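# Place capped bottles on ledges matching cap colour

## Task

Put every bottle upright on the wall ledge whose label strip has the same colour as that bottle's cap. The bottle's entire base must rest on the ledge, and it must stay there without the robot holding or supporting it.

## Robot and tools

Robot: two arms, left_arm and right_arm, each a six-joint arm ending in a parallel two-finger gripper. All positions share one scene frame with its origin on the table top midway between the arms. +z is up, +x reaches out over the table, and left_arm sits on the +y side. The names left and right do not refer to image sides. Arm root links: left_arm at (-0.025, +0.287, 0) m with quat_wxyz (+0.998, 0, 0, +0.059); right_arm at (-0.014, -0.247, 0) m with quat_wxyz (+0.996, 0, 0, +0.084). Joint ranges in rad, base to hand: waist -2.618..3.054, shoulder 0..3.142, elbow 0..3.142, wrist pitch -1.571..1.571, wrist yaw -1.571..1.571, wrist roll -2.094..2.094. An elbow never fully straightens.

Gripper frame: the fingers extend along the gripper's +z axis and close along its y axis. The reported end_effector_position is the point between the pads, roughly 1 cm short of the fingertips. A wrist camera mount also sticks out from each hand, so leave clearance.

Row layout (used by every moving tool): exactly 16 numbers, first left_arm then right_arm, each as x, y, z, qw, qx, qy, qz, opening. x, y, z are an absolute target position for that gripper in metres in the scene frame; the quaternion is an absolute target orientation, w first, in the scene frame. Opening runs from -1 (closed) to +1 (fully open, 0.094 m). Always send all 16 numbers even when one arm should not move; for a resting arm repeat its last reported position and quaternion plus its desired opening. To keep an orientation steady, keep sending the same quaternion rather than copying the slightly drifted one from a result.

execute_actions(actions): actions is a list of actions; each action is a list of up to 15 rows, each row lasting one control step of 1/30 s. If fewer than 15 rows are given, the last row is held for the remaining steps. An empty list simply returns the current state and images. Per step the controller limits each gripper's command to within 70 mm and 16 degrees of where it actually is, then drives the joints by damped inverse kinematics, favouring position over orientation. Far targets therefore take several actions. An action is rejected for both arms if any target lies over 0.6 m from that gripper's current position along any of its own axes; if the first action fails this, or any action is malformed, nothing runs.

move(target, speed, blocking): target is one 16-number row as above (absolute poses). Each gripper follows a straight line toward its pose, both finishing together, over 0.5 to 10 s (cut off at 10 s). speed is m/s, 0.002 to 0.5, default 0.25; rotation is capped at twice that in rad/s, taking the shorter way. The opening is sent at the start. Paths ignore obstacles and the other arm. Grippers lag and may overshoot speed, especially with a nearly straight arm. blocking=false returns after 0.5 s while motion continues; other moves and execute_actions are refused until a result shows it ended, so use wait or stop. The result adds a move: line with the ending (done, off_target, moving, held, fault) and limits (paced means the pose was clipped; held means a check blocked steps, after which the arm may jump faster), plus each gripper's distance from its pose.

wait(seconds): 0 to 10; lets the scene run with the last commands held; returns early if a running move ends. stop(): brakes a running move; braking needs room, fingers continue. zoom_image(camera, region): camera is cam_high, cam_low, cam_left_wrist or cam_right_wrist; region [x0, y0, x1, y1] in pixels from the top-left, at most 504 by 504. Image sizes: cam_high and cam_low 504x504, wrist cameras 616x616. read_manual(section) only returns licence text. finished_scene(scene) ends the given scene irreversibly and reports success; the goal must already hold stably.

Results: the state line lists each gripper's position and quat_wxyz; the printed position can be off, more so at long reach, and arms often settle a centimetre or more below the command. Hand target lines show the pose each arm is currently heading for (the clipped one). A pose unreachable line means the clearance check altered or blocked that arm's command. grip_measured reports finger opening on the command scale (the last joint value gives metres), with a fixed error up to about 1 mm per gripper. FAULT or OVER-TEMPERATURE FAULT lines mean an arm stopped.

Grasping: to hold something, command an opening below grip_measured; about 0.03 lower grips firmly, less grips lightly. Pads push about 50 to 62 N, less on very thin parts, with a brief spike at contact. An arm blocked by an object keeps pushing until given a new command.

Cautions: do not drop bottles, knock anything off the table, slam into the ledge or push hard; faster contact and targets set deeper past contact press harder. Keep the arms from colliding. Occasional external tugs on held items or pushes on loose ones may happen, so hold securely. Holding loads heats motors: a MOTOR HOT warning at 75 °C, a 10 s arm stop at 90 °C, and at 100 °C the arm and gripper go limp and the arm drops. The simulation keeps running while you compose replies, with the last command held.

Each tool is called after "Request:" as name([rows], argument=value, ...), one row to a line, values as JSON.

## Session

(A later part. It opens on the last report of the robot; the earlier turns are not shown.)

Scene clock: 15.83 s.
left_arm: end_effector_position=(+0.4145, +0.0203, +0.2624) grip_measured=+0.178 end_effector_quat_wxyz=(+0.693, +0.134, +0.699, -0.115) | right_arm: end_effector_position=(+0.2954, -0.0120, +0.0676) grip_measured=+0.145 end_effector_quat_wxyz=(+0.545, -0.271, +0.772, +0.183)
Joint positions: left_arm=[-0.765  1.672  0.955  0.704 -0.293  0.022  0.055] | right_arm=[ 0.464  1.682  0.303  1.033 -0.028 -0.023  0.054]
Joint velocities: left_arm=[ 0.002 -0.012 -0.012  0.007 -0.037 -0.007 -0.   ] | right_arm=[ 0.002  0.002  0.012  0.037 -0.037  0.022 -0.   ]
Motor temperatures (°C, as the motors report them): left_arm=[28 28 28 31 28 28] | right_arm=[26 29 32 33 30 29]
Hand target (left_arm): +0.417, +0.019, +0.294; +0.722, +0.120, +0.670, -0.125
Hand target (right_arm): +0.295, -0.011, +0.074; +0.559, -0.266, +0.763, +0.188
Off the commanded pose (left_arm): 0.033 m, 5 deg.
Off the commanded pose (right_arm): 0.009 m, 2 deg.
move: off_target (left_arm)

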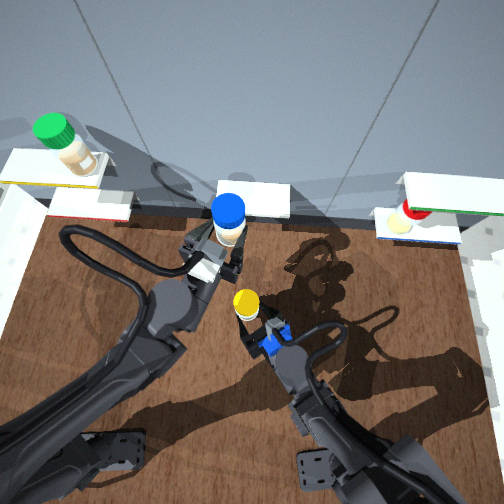

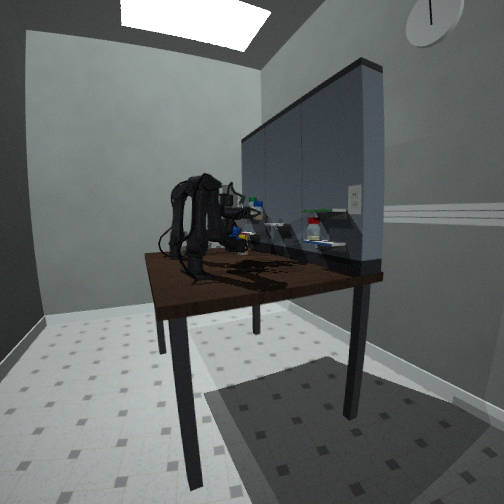

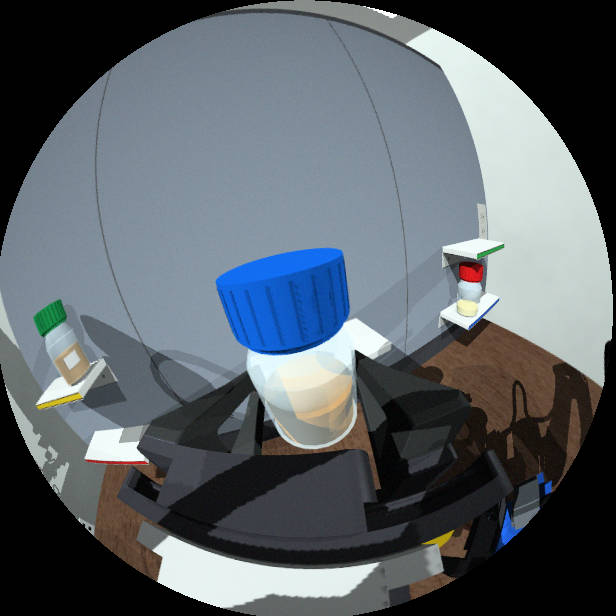

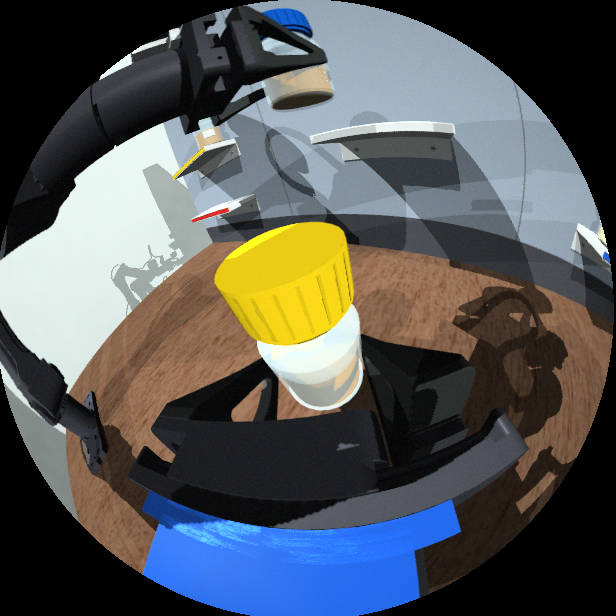

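Request:
execute_actions([
  [[0.42,0.018,0.296,0.7203,0.1184,0.6716,-0.1270,0.14,0.295,-0.011,0.073,0.5591,-0.2626,0.7625,0.1925,0.11],[0.424,0.016,0.296,0.7203,0.1184,0.6716,-0.1270,0.14,0.295,-0.011,0.072,0.5591,-0.2626,0.7625,0.1925,0.11],[0.428,0.015,0.297,0.7203,0.1184,0.6716,-0.1270,0.14,0.295,-0.011,0.071,0.5591,-0.2626,0.7625,0.1925,0.11],[0.432,0.013,0.297,0.7203,0.1184,0.6716,-0.1270,0.14,0.295,-0.011,0.070,0.5591,-0.2626,0.7625,0.1925,0.11],[0.437,0.012,0.297,0.7203,0.1184,0.6716,-0.1270,0.14,0.295,-0.011,0.069,0.5591,-0.2626,0.7625,0.1925,0.11],[0.442,0.010,0.297,0.7203,0.1184,0.6716,-0.1270,0.14,0.295,-0.011,0.068,0.5591,-0.2626,0.7625,0.1925,0.11],[0.447,0.008,0.297,0.7203,0.1184,0.6716,-0.1270,0.14,0.295,-0.011,0.067,0.5591,-0.2626,0.7625,0.1925,0.11],[0.452,0.006,0.297,0.7203,0.1184,0.6716,-0.1270,0.14,0.295,-0.011,0.066,0.5591,-0.2626,0.7625,0.1925,0.11],[0.457,0.004,0.297,0.7203,0.1184,0.6716,-0.1270,0.14,0.295,-0.011,0.065,0.5591,-0.2626,0.7625,0.1925,0.11],[0.462,0.002,0.297,0.7203,0.1184,0.6716,-0.1270,0.14,0.295,-0.011,0.064,0.5591,-0.2626,0.7625,0.1925,0.11],[0.467,0.0,0.297,0.7203,0.1184,0.6716,-0.1270,0.14,0.295,-0.011,0.063,0.5591,-0.2626,0.7625,0.1925,0.11],[0.472,-0.001,0.297,0.7203,0.1184,0.6716,-0.1270,0.14,0.295,-0.011,0.062,0.5591,-0.2626,0.7625,0.1925,0.11],[0.477,-0.003,0.297,0.7203,0.1184,0.6716,-0.1270,0.14,0.295,-0.011,0.061,0.5591,-0.2626,0.7625,0.1925,0.11],[0.482,-0.005,0.297,0.7203,0.1184,0.6716,-0.1270,0.14,0.295,-0.011,0.060,0.5591,-0.2626,0.7625,0.1925,0.11],[0.487,-0.007,0.297,0.7203,0.1184,0.6716,-0.1270,0.14,0.295,-0.011,0.059,0.5591,-0.2626,0.7625,0.1925,0.11]],
  [[0.492,-0.009,0.297,0.7203,0.1184,0.6716,-0.1270,0.14,0.295,-0.011,0.058,0.5591,-0.2626,0.7625,0.1925,0.11],[0.497,-0.011,0.297,0.7203,0.1184,0.6716,-0.1270,0.14,0.295,-0.011,0.057,0.5591,-0.2626,0.7625,0.1925,0.11],[0.502,-0.013,0.297,0.7203,0.1184,0.6716,-0.1270,0.14,0.295,-0.011,0.056,0.5591,-0.2626,0.7625,0.1925,0.11],[0.507,-0.015,0.297,0.7203,0.1184,0.6716,-0.1270,0.14,0.295,-0.011,0.055,0.5591,-0.2626,0.7625,0.1925,0.11],[0.511,-0.016,0.297,0.7203,0.1184,0.6716,-0.1270,0.14,0.295,-0.011,0.054,0.5591,-0.2626,0.7625,0.1925,0.11],[0.515,-0.018,0.297,0.7203,0.1184,0.6716,-0.1270,0.14,0.295,-0.011,0.053,0.5591,-0.2626,0.7625,0.1925,0.11],[0.518,-0.019,0.297,0.7203,0.1184,0.6716,-0.1270,0.14,0.295,-0.011,0.052,0.5591,-0.2626,0.7625,0.1925,0.11],[0.521,-0.020,0.297,0.7203,0.1184,0.6716,-0.1270,0.14,0.295,-0.011,0.051,0.5591,-0.2626,0.7625,0.1925,0.11],[0.523,-0.021,0.297,0.7203,0.1184,0.6716,-0.1270,0.14,0.295,-0.011,0.050,0.5591,-0.2626,0.7625,0.1925,0.11],[0.525,-0.022,0.297,0.7203,0.1184,0.6716,-0.1270,0.14,0.295,-0.011,0.049,0.5591,-0.2626,0.7625,0.1925,0.11]],
])

Request:
zoom_image(camera="cam_low", region=[170, 160, 330, 290])

Scene clock: 17.53 s.
left_arm: end_effector_position=(+0.5195, -0.0228, +0.2585) grip_measured=+0.178 end_effector_quat_wxyz=(+0.691, +0.133, +0.702, -0.111) | right_arm: end_effector_position=(+0.2962, -0.0115, +0.0404) grip_measured=+0.145 end_effector_quat_wxyz=(+0.542, -0.268, +0.775, +0.185)
Joint positions: left_arm=[-0.704  2.065  1.472  0.571 -0.239  0.022  0.055] | right_arm=[ 0.464  1.867  0.293  1.223 -0.027 -0.014  0.054]
Joint velocities: left_arm=[-0.017  0.022  0.032 -0.125  0.022  0.066  0.   ] | right_arm=[-0.022  0.007 -0.066 -0.022  0.022 -0.022  0.   ]
Motor temperatures (°C, as the motors report them): left_arm=[28 28 29 32 28 28] | right_arm=[26 29 32 33 30 29]
Hand target (left_arm): +0.522, -0.021, +0.297; +0.720, +0.119, +0.671, -0.126
Hand target (right_arm): +0.295, -0.011, +0.049; +0.558, -0.263, +0.763, +0.192
Off the commanded pose (left_arm): 0.039 m, 5 deg.
Off the commanded pose (right_arm): 0.009 m, 3 deg.

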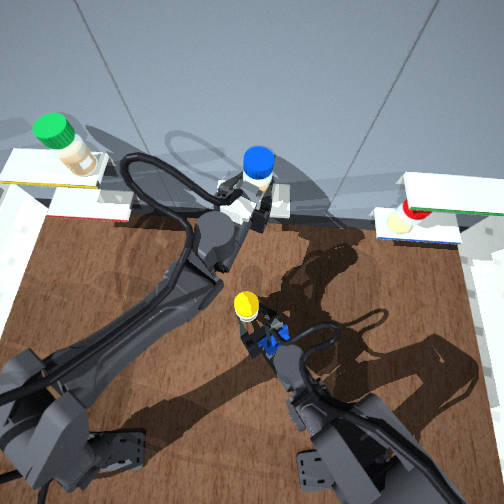

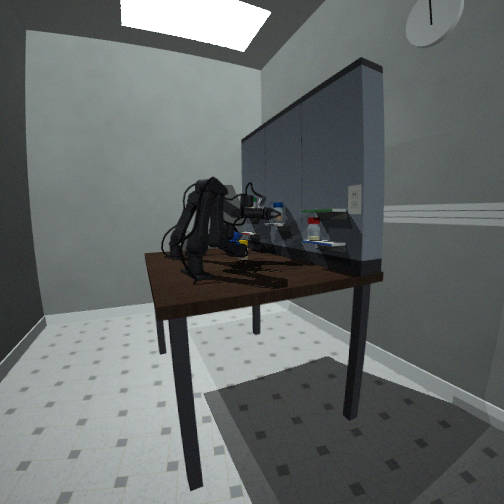

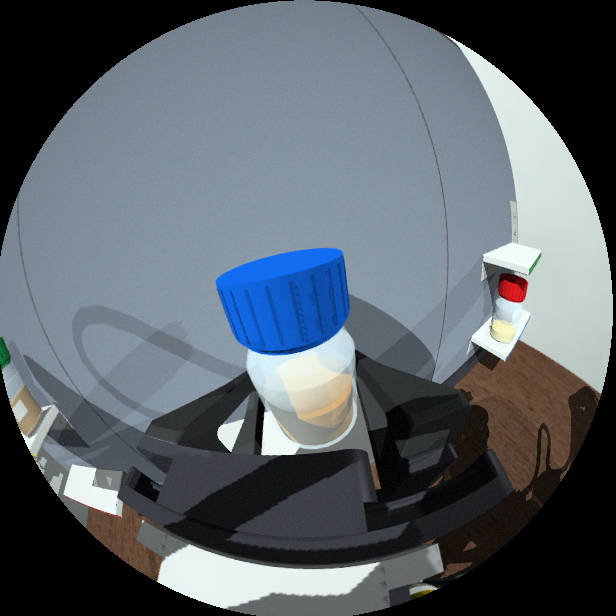

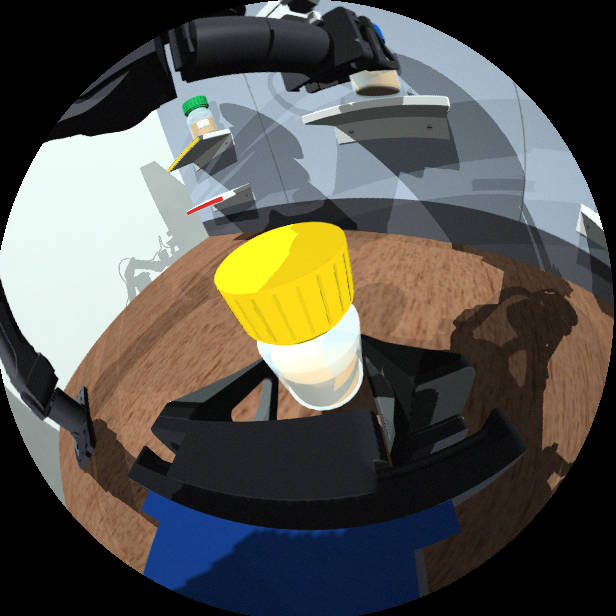

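Region (170, 160, 330, 290) of cam_low's 504x504 image, scaled by 3.150, with more detail than that image has; it fills the top 410 rows of this view, and the rest is white.

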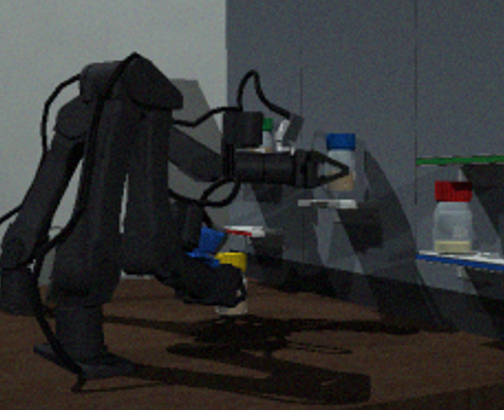

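Request:
execute_actions([
  [[0.523,-0.022,0.295,0.7203,0.1184,0.6716,-0.1270,0.14,0.295,-0.011,0.048,0.5591,-0.2626,0.7625,0.1925,0.11],[0.523,-0.022,0.293,0.7203,0.1184,0.6716,-0.1270,0.14,0.295,-0.011,0.047,0.5591,-0.2626,0.7625,0.1925,0.11],[0.523,-0.022,0.291,0.7203,0.1184,0.6716,-0.1270,0.14,0.295,-0.011,0.046,0.5591,-0.2626,0.7625,0.1925,0.11],[0.523,-0.022,0.289,0.7203,0.1184,0.6716,-0.1270,0.14,0.295,-0.011,0.045,0.5591,-0.2626,0.7625,0.1925,0.11],[0.523,-0.022,0.287,0.7203,0.1184,0.6716,-0.1270,0.14,0.295,-0.011,0.044,0.5591,-0.2626,0.7625,0.1925,0.11],[0.523,-0.022,0.285,0.7203,0.1184,0.6716,-0.1270,0.14,0.295,-0.011,0.043,0.5591,-0.2626,0.7625,0.1925,0.11],[0.523,-0.022,0.283,0.7203,0.1184,0.6716,-0.1270,0.14,0.295,-0.011,0.042,0.5591,-0.2626,0.7625,0.1925,0.11],[0.523,-0.022,0.281,0.7203,0.1184,0.6716,-0.1270,0.14,0.295,-0.011,0.041,0.5591,-0.2626,0.7625,0.1925,0.11],[0.523,-0.022,0.279,0.7203,0.1184,0.6716,-0.1270,0.14,0.295,-0.011,0.040,0.5591,-0.2626,0.7625,0.1925,0.11],[0.523,-0.022,0.277,0.7203,0.1184,0.6716,-0.1270,0.14,0.295,-0.011,0.039,0.5591,-0.2626,0.7625,0.1925,0.11],[0.523,-0.022,0.275,0.7203,0.1184,0.6716,-0.1270,0.14,0.295,-0.011,0.038,0.5591,-0.2626,0.7625,0.1925,0.11],[0.523,-0.022,0.273,0.7203,0.1184,0.6716,-0.1270,0.14,0.295,-0.011,0.038,0.5591,-0.2626,0.7625,0.1925,0.11],[0.523,-0.022,0.271,0.7203,0.1184,0.6716,-0.1270,0.14,0.295,-0.011,0.038,0.5591,-0.2626,0.7625,0.1925,0.11],[0.523,-0.022,0.269,0.7203,0.1184,0.6716,-0.1270,0.14,0.295,-0.011,0.038,0.5591,-0.2626,0.7625,0.1925,0.11],[0.523,-0.022,0.267,0.7203,0.1184,0.6716,-0.1270,0.14,0.295,-0.011,0.038,0.5591,-0.2626,0.7625,0.1925,0.11]],
  [[0.523,-0.022,0.265,0.7203,0.1184,0.6716,-0.1270,0.14,0.295,-0.011,0.038,0.5591,-0.2626,0.7625,0.1925,0.11]],
])

Request:
zoom_image(camera="cam_low", region=[170, 160, 330, 290])

Scene clock: 19.03 s.
left_arm: end_effector_position=(+0.5225, -0.0253, +0.2438) grip_measured=+0.178 end_effector_quat_wxyz=(+0.697, +0.131, +0.696, -0.115) | right_arm: end_effector_position=(+0.2981, -0.0101, +0.0377) grip_measured=+0.145 end_effector_quat_wxyz=(+0.556, -0.265, +0.765, +0.189)
Joint positions: left_arm=[-0.704  2.105  1.452  0.651 -0.236  0.022  0.055] | right_arm=[ 0.464  1.947  0.29   1.341 -0.027 -0.014  0.054]
Joint velocities: left_arm=[-0.012 -0.002  0.002  0.007  0.007 -0.007 -0.   ] | right_arm=[-0.012 -0.007 -0.002  0.022  0.022  0.007  0.001]
Motor temperatures (°C, as the motors report them): left_arm=[28 29 29 32 28 28] | right_arm=[26 29 32 34 30 29]
Hand target (left_arm): +0.523, -0.022, +0.265; +0.720, +0.119, +0.672, -0.126
Hand target (right_arm): +0.295, -0.011, +0.038; +0.559, -0.263, +0.763, +0.192
Off the commanded pose (left_arm): 0.021 m, 4 deg.
Off the commanded pose (right_arm): 0.003 m, 1 deg.

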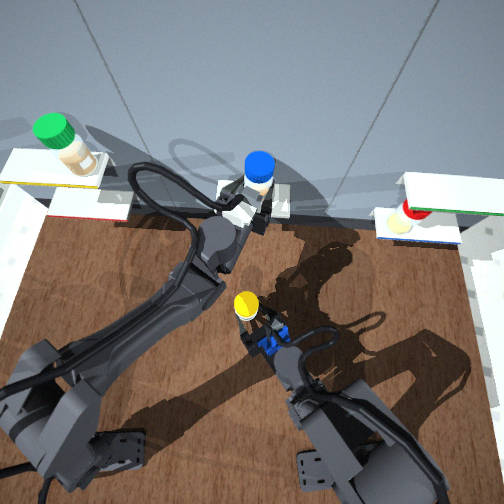

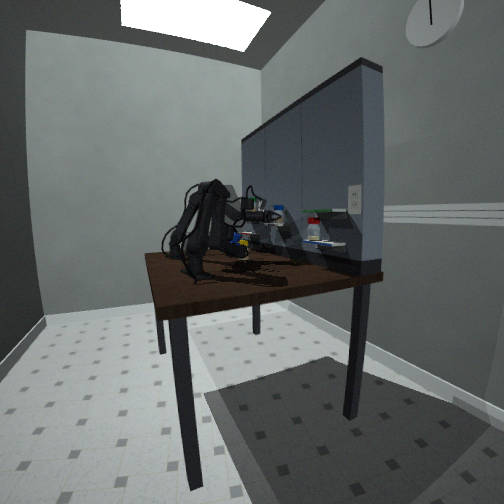

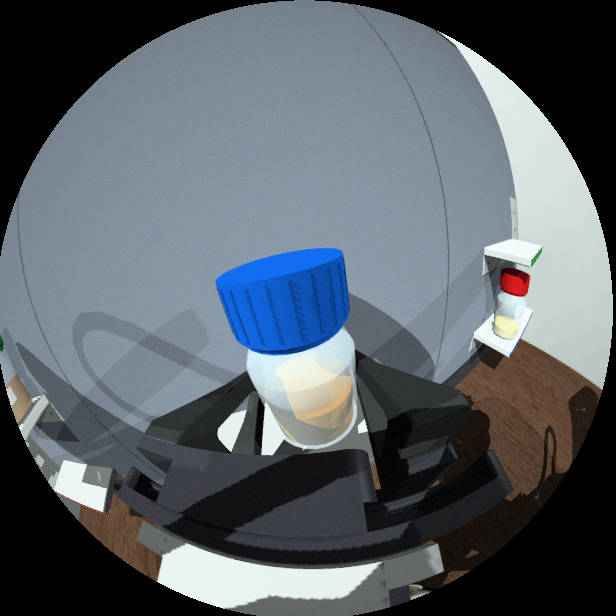

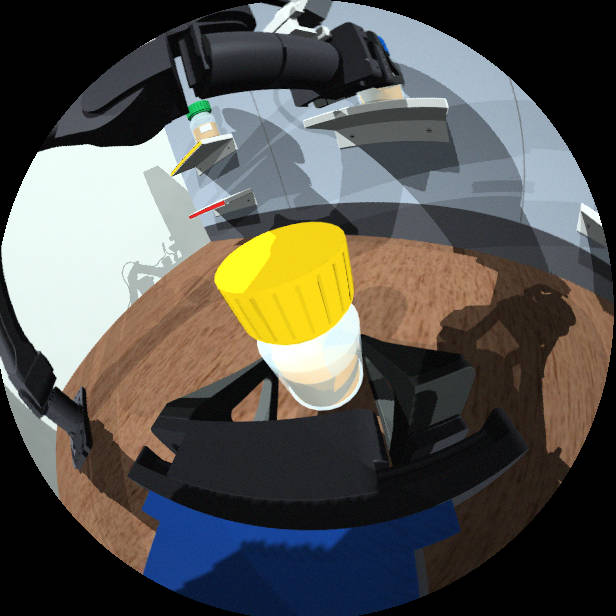

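Region (170, 160, 330, 290) of cam_low's 504x504 image, scaled by 3.150, with more detail than that image has; it fills the top 410 rows of this view, and the rest is white.

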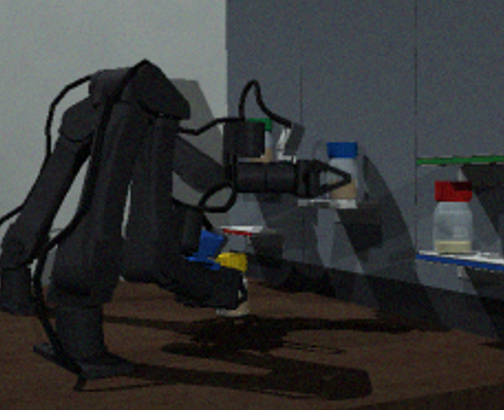

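Request:
execute_actions([
  [[0.523,-0.024,0.259,0.712,0.12,0.68,-0.1255,0.14,0.296,-0.011,0.038,0.553,-0.264,0.767,0.19,0.11],[0.523,-0.024,0.253,0.704,0.1215,0.688,-0.124,0.14,0.296,-0.011,0.038,0.547,-0.2655,0.771,0.188,0.11],[0.523,-0.024,0.247,0.6964,0.1228,0.6964,-0.1228,0.14,0.296,-0.011,0.038,0.5423,-0.2667,0.7745,0.1868,0.11],[0.523,-0.024,0.247,0.6964,0.1228,0.6964,-0.1228,0.14,0.296,-0.011,0.038,0.5423,-0.2667,0.7745,0.1868,0.11],[0.523,-0.024,0.247,0.6964,0.1228,0.6964,-0.1228,0.14,0.296,-0.011,0.038,0.5423,-0.2667,0.7745,0.1868,0.11],[0.523,-0.024,0.247,0.6964,0.1228,0.6964,-0.1228,0.14,0.296,-0.011,0.038,0.5423,-0.2667,0.7745,0.1868,0.11],[0.523,-0.024,0.247,0.6964,0.1228,0.6964,-0.1228,0.14,0.296,-0.011,0.038,0.5423,-0.2667,0.7745,0.1868,0.11],[0.523,-0.024,0.247,0.6964,0.1228,0.6964,-0.1228,0.14,0.296,-0.011,0.038,0.5423,-0.2667,0.7745,0.1868,0.11],[0.523,-0.024,0.247,0.6964,0.1228,0.6964,-0.1228,0.2,0.296,-0.011,0.038,0.5423,-0.2667,0.7745,0.1868,0.17],[0.523,-0.024,0.247,0.6964,0.1228,0.6964,-0.1228,0.3,0.296,-0.011,0.038,0.5423,-0.2667,0.7745,0.1868,0.3],[0.523,-0.024,0.247,0.6964,0.1228,0.6964,-0.1228,0.6,0.296,-0.011,0.038,0.5423,-0.2667,0.7745,0.1868,0.8]],
])

Request:
move(target=[0.42,0.014,0.255,0.6964,0.1228,0.6964,-0.1228,0.6,0.25,-0.047,0.07,0.5423,-0.2667,0.7745,0.1868,0.8], speed=0.2)

Scene clock: 20.13 s.
left_arm: end_effector_position=(+0.5225, -0.0251, +0.2416) grip_measured=+0.596 end_effector_quat_wxyz=(+0.693, +0.128, +0.700, -0.117) | right_arm: end_effector_position=(+0.2967, -0.0111, +0.0385) grip_measured=+0.796 end_effector_quat_wxyz=(+0.547, -0.267, +0.771, +0.187)
Joint positions: left_arm=[-0.704  2.105  1.452  0.642 -0.237  0.01   0.075] | right_arm=[ 0.464  1.902  0.29   1.273 -0.027 -0.014  0.084]
Joint velocities: left_arm=[-0.012  0.017 -0.012 -0.081 -0.022 -0.022  0.002] | right_arm=[ 0.012 -0.022 -0.017  0.037  0.037 -0.022  0.001]
Motor temperatures (°C, as the motors report them): left_arm=[28 29 29 32 28 28] | right_arm=[26 29 32 34 30 29]
Hand target (left_arm): +0.523, -0.024, +0.247; +0.696, +0.123, +0.696, -0.123
Hand target (right_arm): +0.296, -0.011, +0.038; +0.543, -0.267, +0.774, +0.187
Off the commanded pose (left_arm): 0.006 m, 1 deg.
Off the commanded pose (right_arm): 0.001 m, 1 deg.

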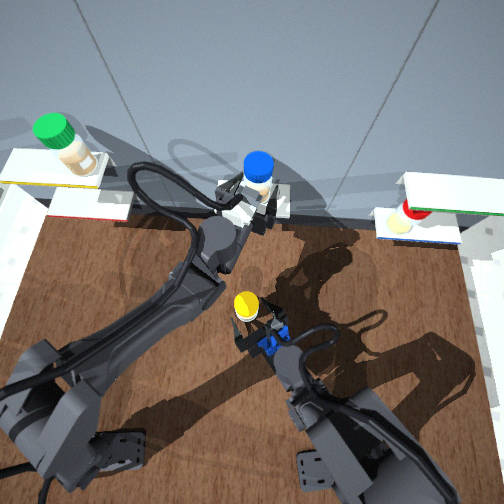

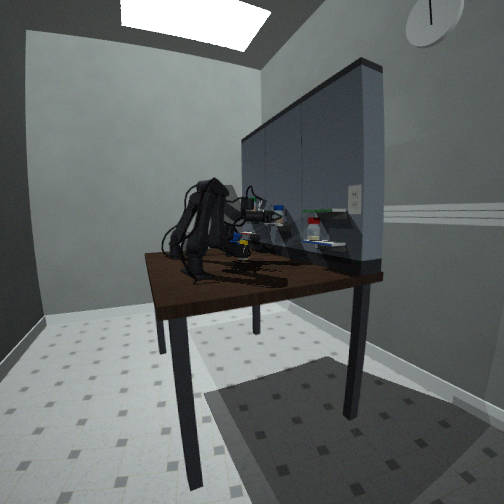

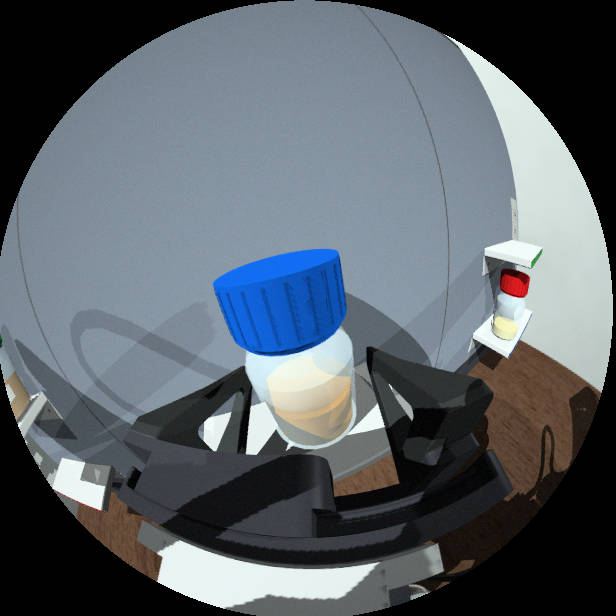

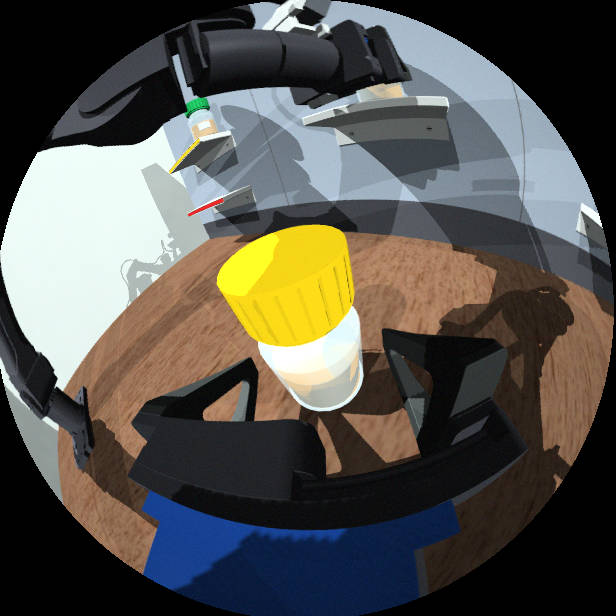

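Scene clock: 21.47 s.
left_arm: end_effector_position=(+0.4255, +0.0139, +0.2465) grip_measured=+0.597 end_effector_quat_wxyz=(+0.690, +0.130, +0.703, -0.116) | right_arm: end_effector_position=(+0.2548, -0.0427, +0.0779) grip_measured=+0.797 end_effector_quat_wxyz=(+0.554, -0.265, +0.766, +0.190)
Joint positions: left_arm=[-0.763  1.745  0.978  0.745 -0.296  0.01   0.075] | right_arm=[ 0.46   1.443  0.108  1.015 -0.032 -0.014  0.084]
Joint velocities: left_arm=[-0.002 -0.017 -0.002  0.022 -0.037  0.051 -0.   ] | right_arm=[-0.012 -0.012 -0.002 -0.037  0.007  0.066  0.   ]
Motor temperatures (°C, as the motors report them): left_arm=[28 29 29 33 28 28] | right_arm=[26 29 32 34 30 29]
Hand target (left_arm): +0.420, +0.015, +0.255; +0.696, +0.123, +0.696, -0.123
Hand target (right_arm): +0.251, -0.048, +0.071; +0.542, -0.266, +0.774, +0.187
Off the commanded pose (left_arm): 0.010 m, 2 deg.
Off the commanded pose (right_arm): 0.010 m, 2 deg.
move: done

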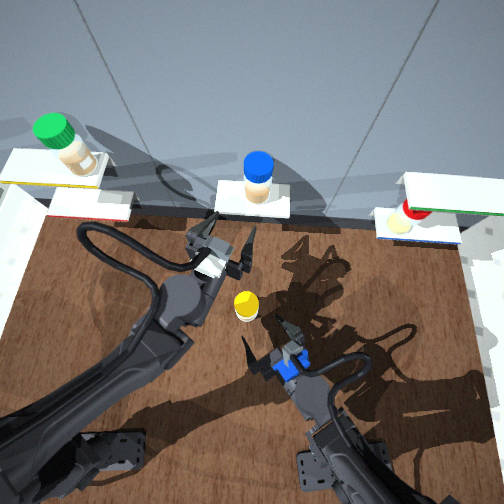

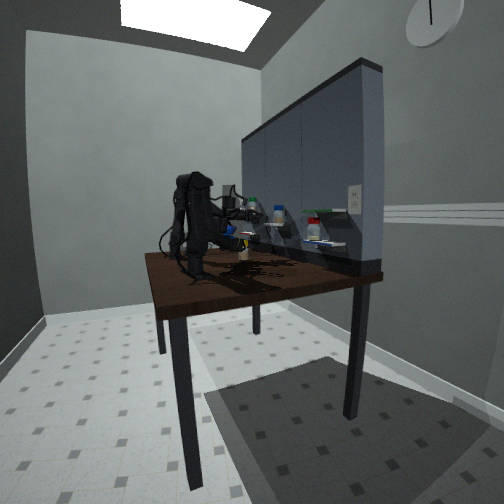

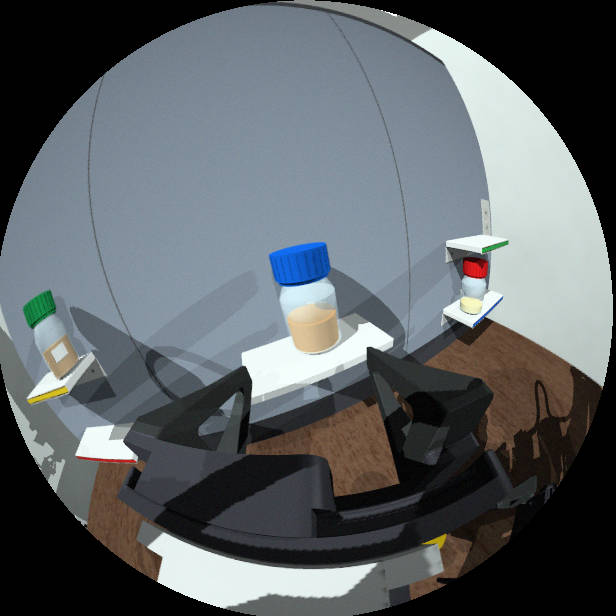

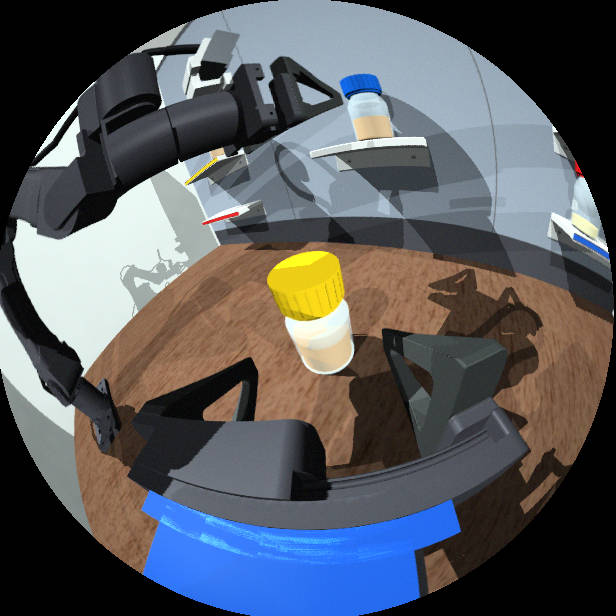

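Request:
move(target=[0.26,0.11,0.16,0.5337,0.3002,0.7622,-0.2102,1,0.30,-0.15,0.22,0.7010,-0.0923,0.7010,0.0923,0.8], speed=0.3)

Request:
move(target=[0.25,0.035,0.065,0.5337,0.3002,0.7622,-0.2102,1,0.45,-0.045,0.25,0.7010,-0.0923,0.7010,0.0923,0.8], speed=0.3)

Scene clock: 23.60 s.
left_arm: end_effector_position=(+0.2605, +0.1094, +0.1522) grip_measured=+1.000 end_effector_quat_wxyz=(+0.526, +0.297, +0.768, -0.213) | right_arm: end_effector_position=(+0.2991, -0.1454, +0.2119) grip_measured=+0.797 end_effector_quat_wxyz=(+0.696, -0.101, +0.704, +0.097)
Joint positions: left_arm=[-0.492  1.011  0.363  0.258  0.354  0.126  0.094] | right_arm=[ 0.176  0.887  0.203  0.671  0.064 -0.003  0.084]
Joint velocities: left_arm=[-0.012  0.022  0.002 -0.007 -0.051  0.007  0.   ] | right_arm=[-0.002  0.012  0.032 -0.066  0.066 -0.022  0.   ]
Motor temperatures (°C, as the motors report them): left_arm=[28 29 29 33 28 28] | right_arm=[26 29 32 34 30 29]
Hand target (left_arm): +0.260, +0.111, +0.160; +0.535, +0.300, +0.760, -0.214
Hand target (right_arm): +0.301, -0.150, +0.221; +0.700, -0.091, +0.702, +0.093
Off the commanded pose (left_arm): 0.008 m, 1 deg.
Off the commanded pose (right_arm): 0.009 m, 1 deg.
move: done

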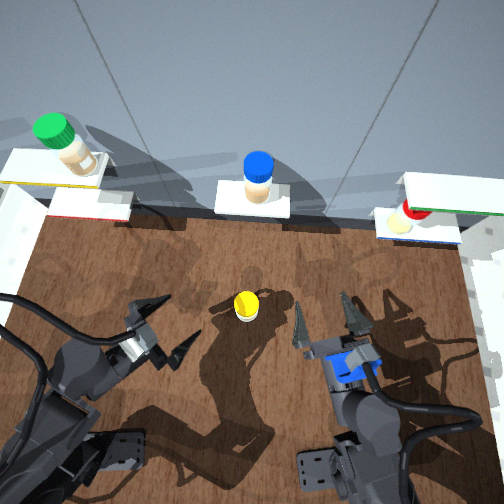

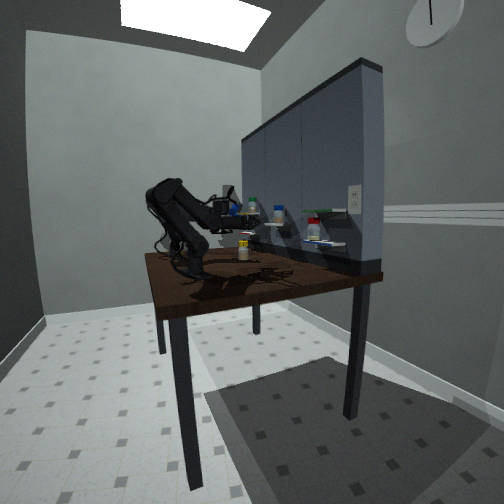

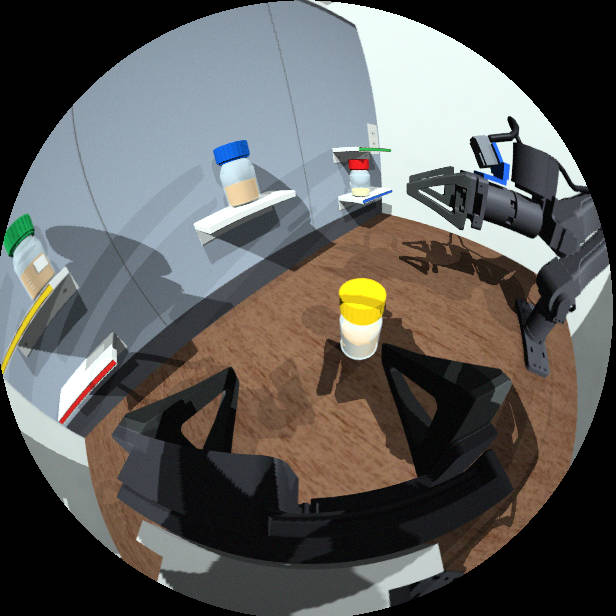

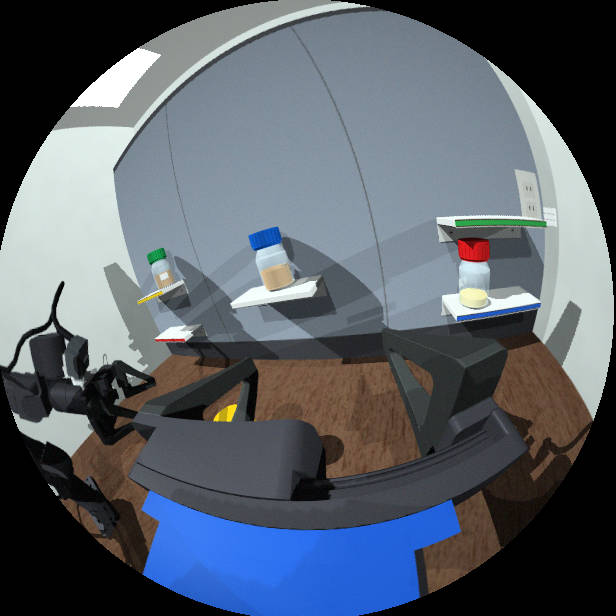

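Scene clock: 25.13 s.
left_arm: end_effector_position=(+0.2538, +0.0349, +0.0717) grip_measured=+1.000 end_effector_quat_wxyz=(+0.539, +0.302, +0.759, -0.208) | right_arm: end_effector_position=(+0.4453, -0.0466, +0.2496) grip_measured=+0.797 end_effector_quat_wxyz=(+0.706, -0.092, +0.696, +0.094)
Joint positions: left_arm=[-0.846  1.621  0.255  1.027  0.018  0.016  0.094] | right_arm=[ 0.319  1.658  0.85   0.822  0.224 -0.003  0.084]
Joint velocities: left_arm=[ 0.007 -0.002 -0.002  0.051  0.037 -0.037  0.   ] | right_arm=[-0.007 -0.002 -0.007 -0.051 -0.081 -0.022  0.   ]
Motor temperatures (°C, as the motors report them): left_arm=[28 29 29 33 28 28] | right_arm=[26 29 32 34 30 29]
Hand target (left_arm): +0.249, +0.036, +0.066; +0.533, +0.301, +0.763, -0.209
Hand target (right_arm): +0.449, -0.042, +0.249; +0.702, -0.093, +0.701, +0.092
Off the commanded pose (left_arm): 0.008 m, 1 deg.
Off the commanded pose (right_arm): 0.005 m, 1 deg.
move: done

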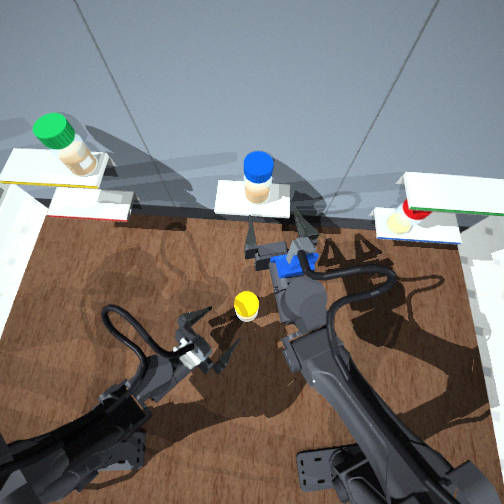

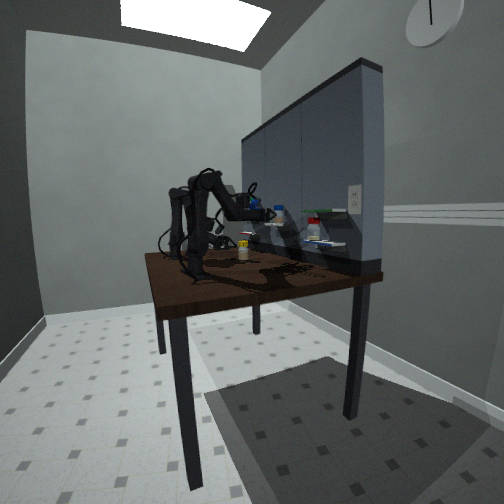

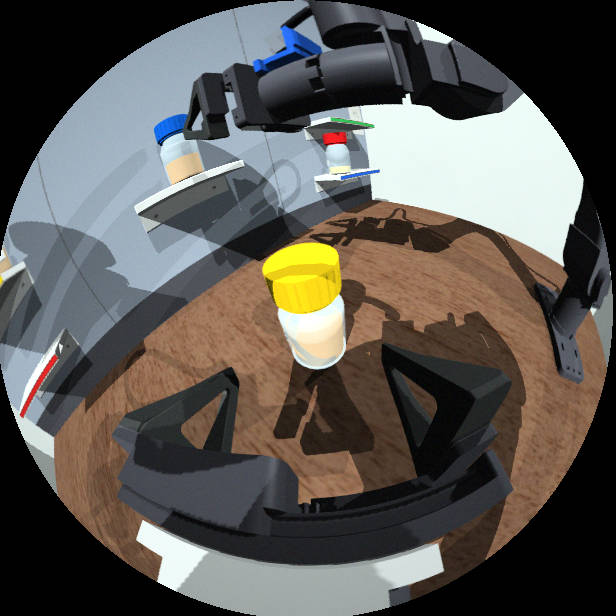

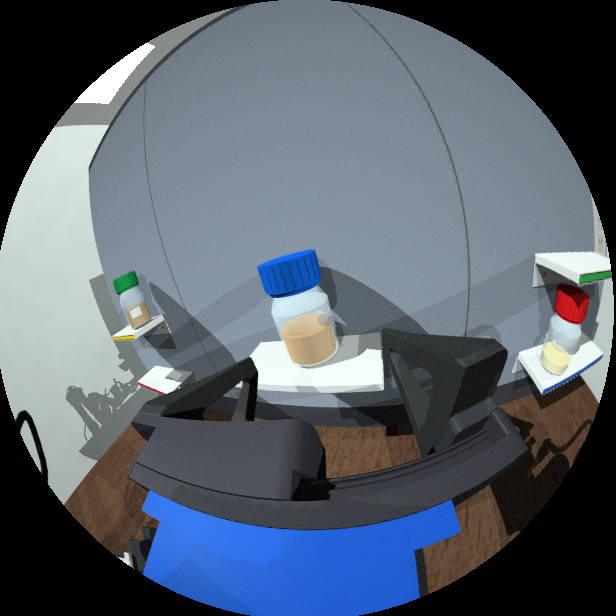

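Request:
move(target=[0.298,-0.014,0.046,0.5337,0.3002,0.7622,-0.2102,0.9,0.522,-0.013,0.25,0.7010,-0.0923,0.7010,0.0923,0.7], speed=0.12)

Request:
zoom_image(camera="cam_low", region=[170, 160, 330, 290])

Scene clock: 26.40 s.
left_arm: end_effector_position=(+0.2926, -0.0058, +0.0390) grip_measured=+0.903 end_effector_quat_wxyz=(+0.523, +0.306, +0.769, -0.203) | right_arm: end_effector_position=(+0.5143, -0.0097, +0.2516) grip_measured=+0.703 end_effector_quat_wxyz=(+0.706, -0.092, +0.695, +0.094)
Joint positions: left_arm=[-0.863  1.922  0.479  1.064  0.004  0.009  0.089] | right_arm=[ 0.319  1.924  1.194  0.746  0.223 -0.003  0.08 ]
Joint velocities: left_arm=[-0.002  0.002 -0.007  0.066 -0.037 -0.037 -0.   ] | right_arm=[-0.007 -0.002  0.007 -0.022  0.007  0.007  0.   ]
Motor temperatures (°C, as the motors report them): left_arm=[28 29 29 33 28 28] | right_arm=[26 29 32 34 30 29]
Hand target (left_arm): +0.297, -0.014, +0.046; +0.534, +0.300, +0.762, -0.210
Hand target (right_arm): +0.521, -0.012, +0.249; +0.701, -0.092, +0.701, +0.092
Off the commanded pose (left_arm): 0.012 m, 2 deg.
Off the commanded pose (right_arm): 0.009 m, 1 deg.
move: off_target (left_arm)

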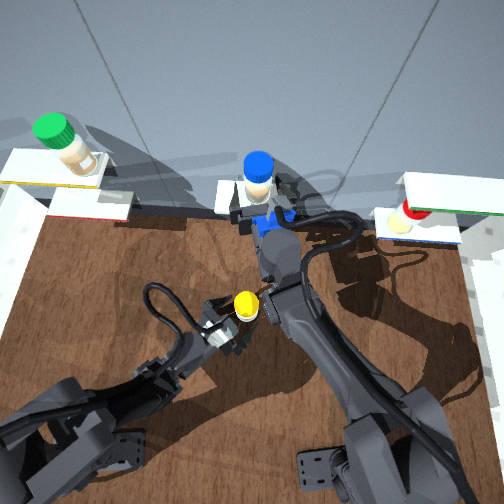

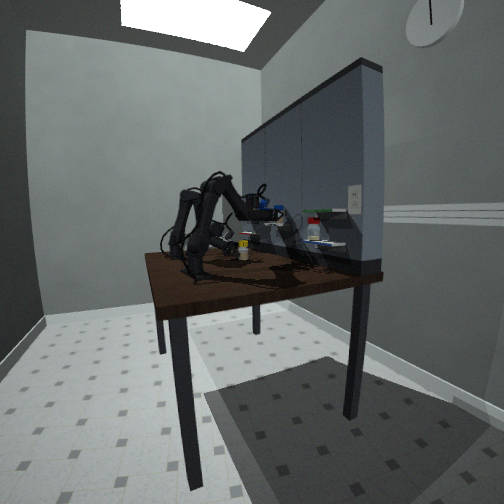

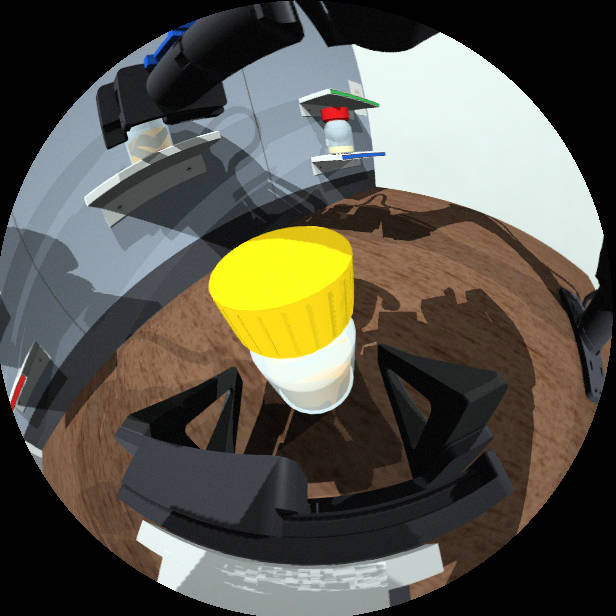

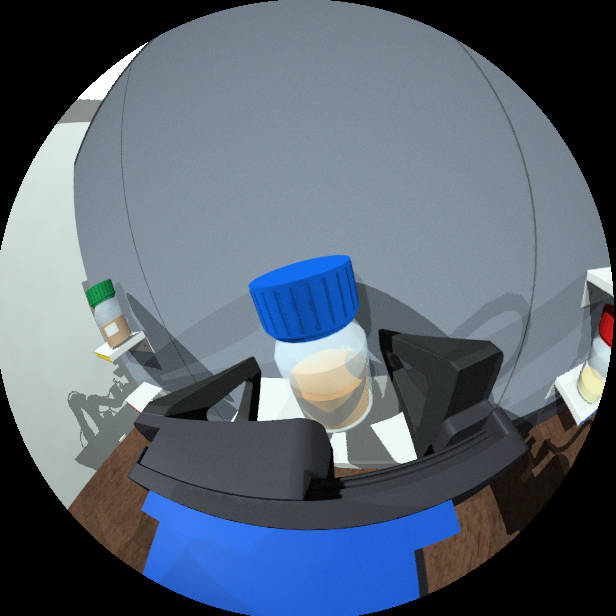

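Region (170, 160, 330, 290) of cam_low's 504x504 image, scaled by 3.150, with more detail than that image has; it fills the top 410 rows of this view, and the rest is white.

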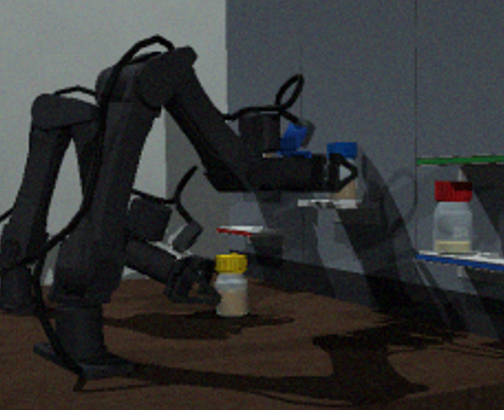

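Request:
execute_actions([
  [[0.30,-0.016,0.047,0.5337,0.3002,0.7622,-0.2102,0.8,0.523,-0.015,0.248,0.7010,-0.0923,0.7010,0.0923,0.65],[0.302,-0.018,0.048,0.5337,0.3002,0.7622,-0.2102,0.7,0.526,-0.017,0.246,0.7010,-0.0923,0.7010,0.0923,0.6],[0.304,-0.02,0.049,0.5337,0.3002,0.7622,-0.2102,0.6,0.529,-0.02,0.244,0.7010,-0.0923,0.7010,0.0923,0.55]],
])

Scene clock: 27.27 s.
left_arm: end_effector_position=(+0.3013, -0.0135, +0.0490) grip_measured=+0.603 end_effector_quat_wxyz=(+0.533, +0.302, +0.762, -0.207) | right_arm: end_effector_position=(+0.5225, -0.0202, +0.2404) grip_measured=+0.553 end_effector_quat_wxyz=(+0.700, -0.093, +0.702, +0.090)
Joint positions: left_arm=[-0.863  1.922  0.518  1.052  0.003  0.008  0.075] | right_arm=[ 0.289  1.945  1.195  0.747  0.198 -0.003  0.073]
Joint velocities: left_arm=[-0.007 -0.007 -0.012 -0.081  0.007 -0.007 -0.   ] | right_arm=[ 0.002  0.002 -0.017  0.007 -0.095 -0.037  0.   ]
Motor temperatures (°C, as the motors report them): left_arm=[28 29 29 33 28 28] | right_arm=[26 29 32 34 30 29]
Hand target (left_arm): +0.304, -0.020, +0.049; +0.534, +0.300, +0.762, -0.210
Hand target (right_arm): +0.529, -0.020, +0.244; +0.701, -0.092, +0.701, +0.092
Off the commanded pose (left_arm): 0.007 m, 0 deg.
Off the commanded pose (right_arm): 0.007 m, 0 deg.

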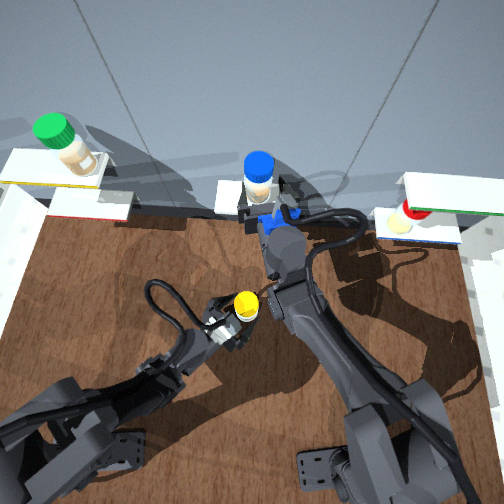

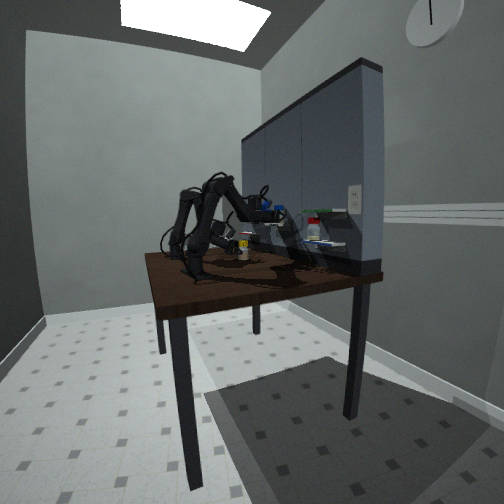

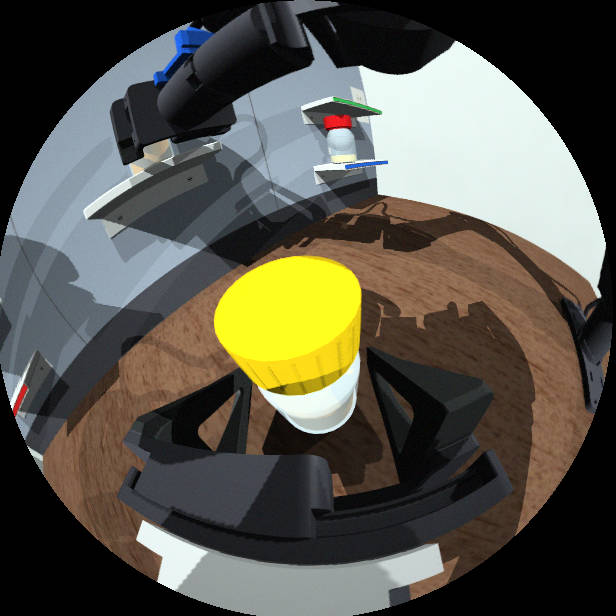

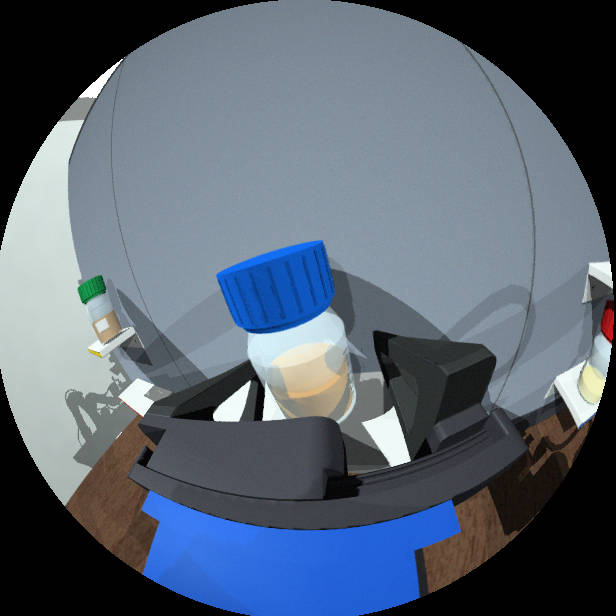

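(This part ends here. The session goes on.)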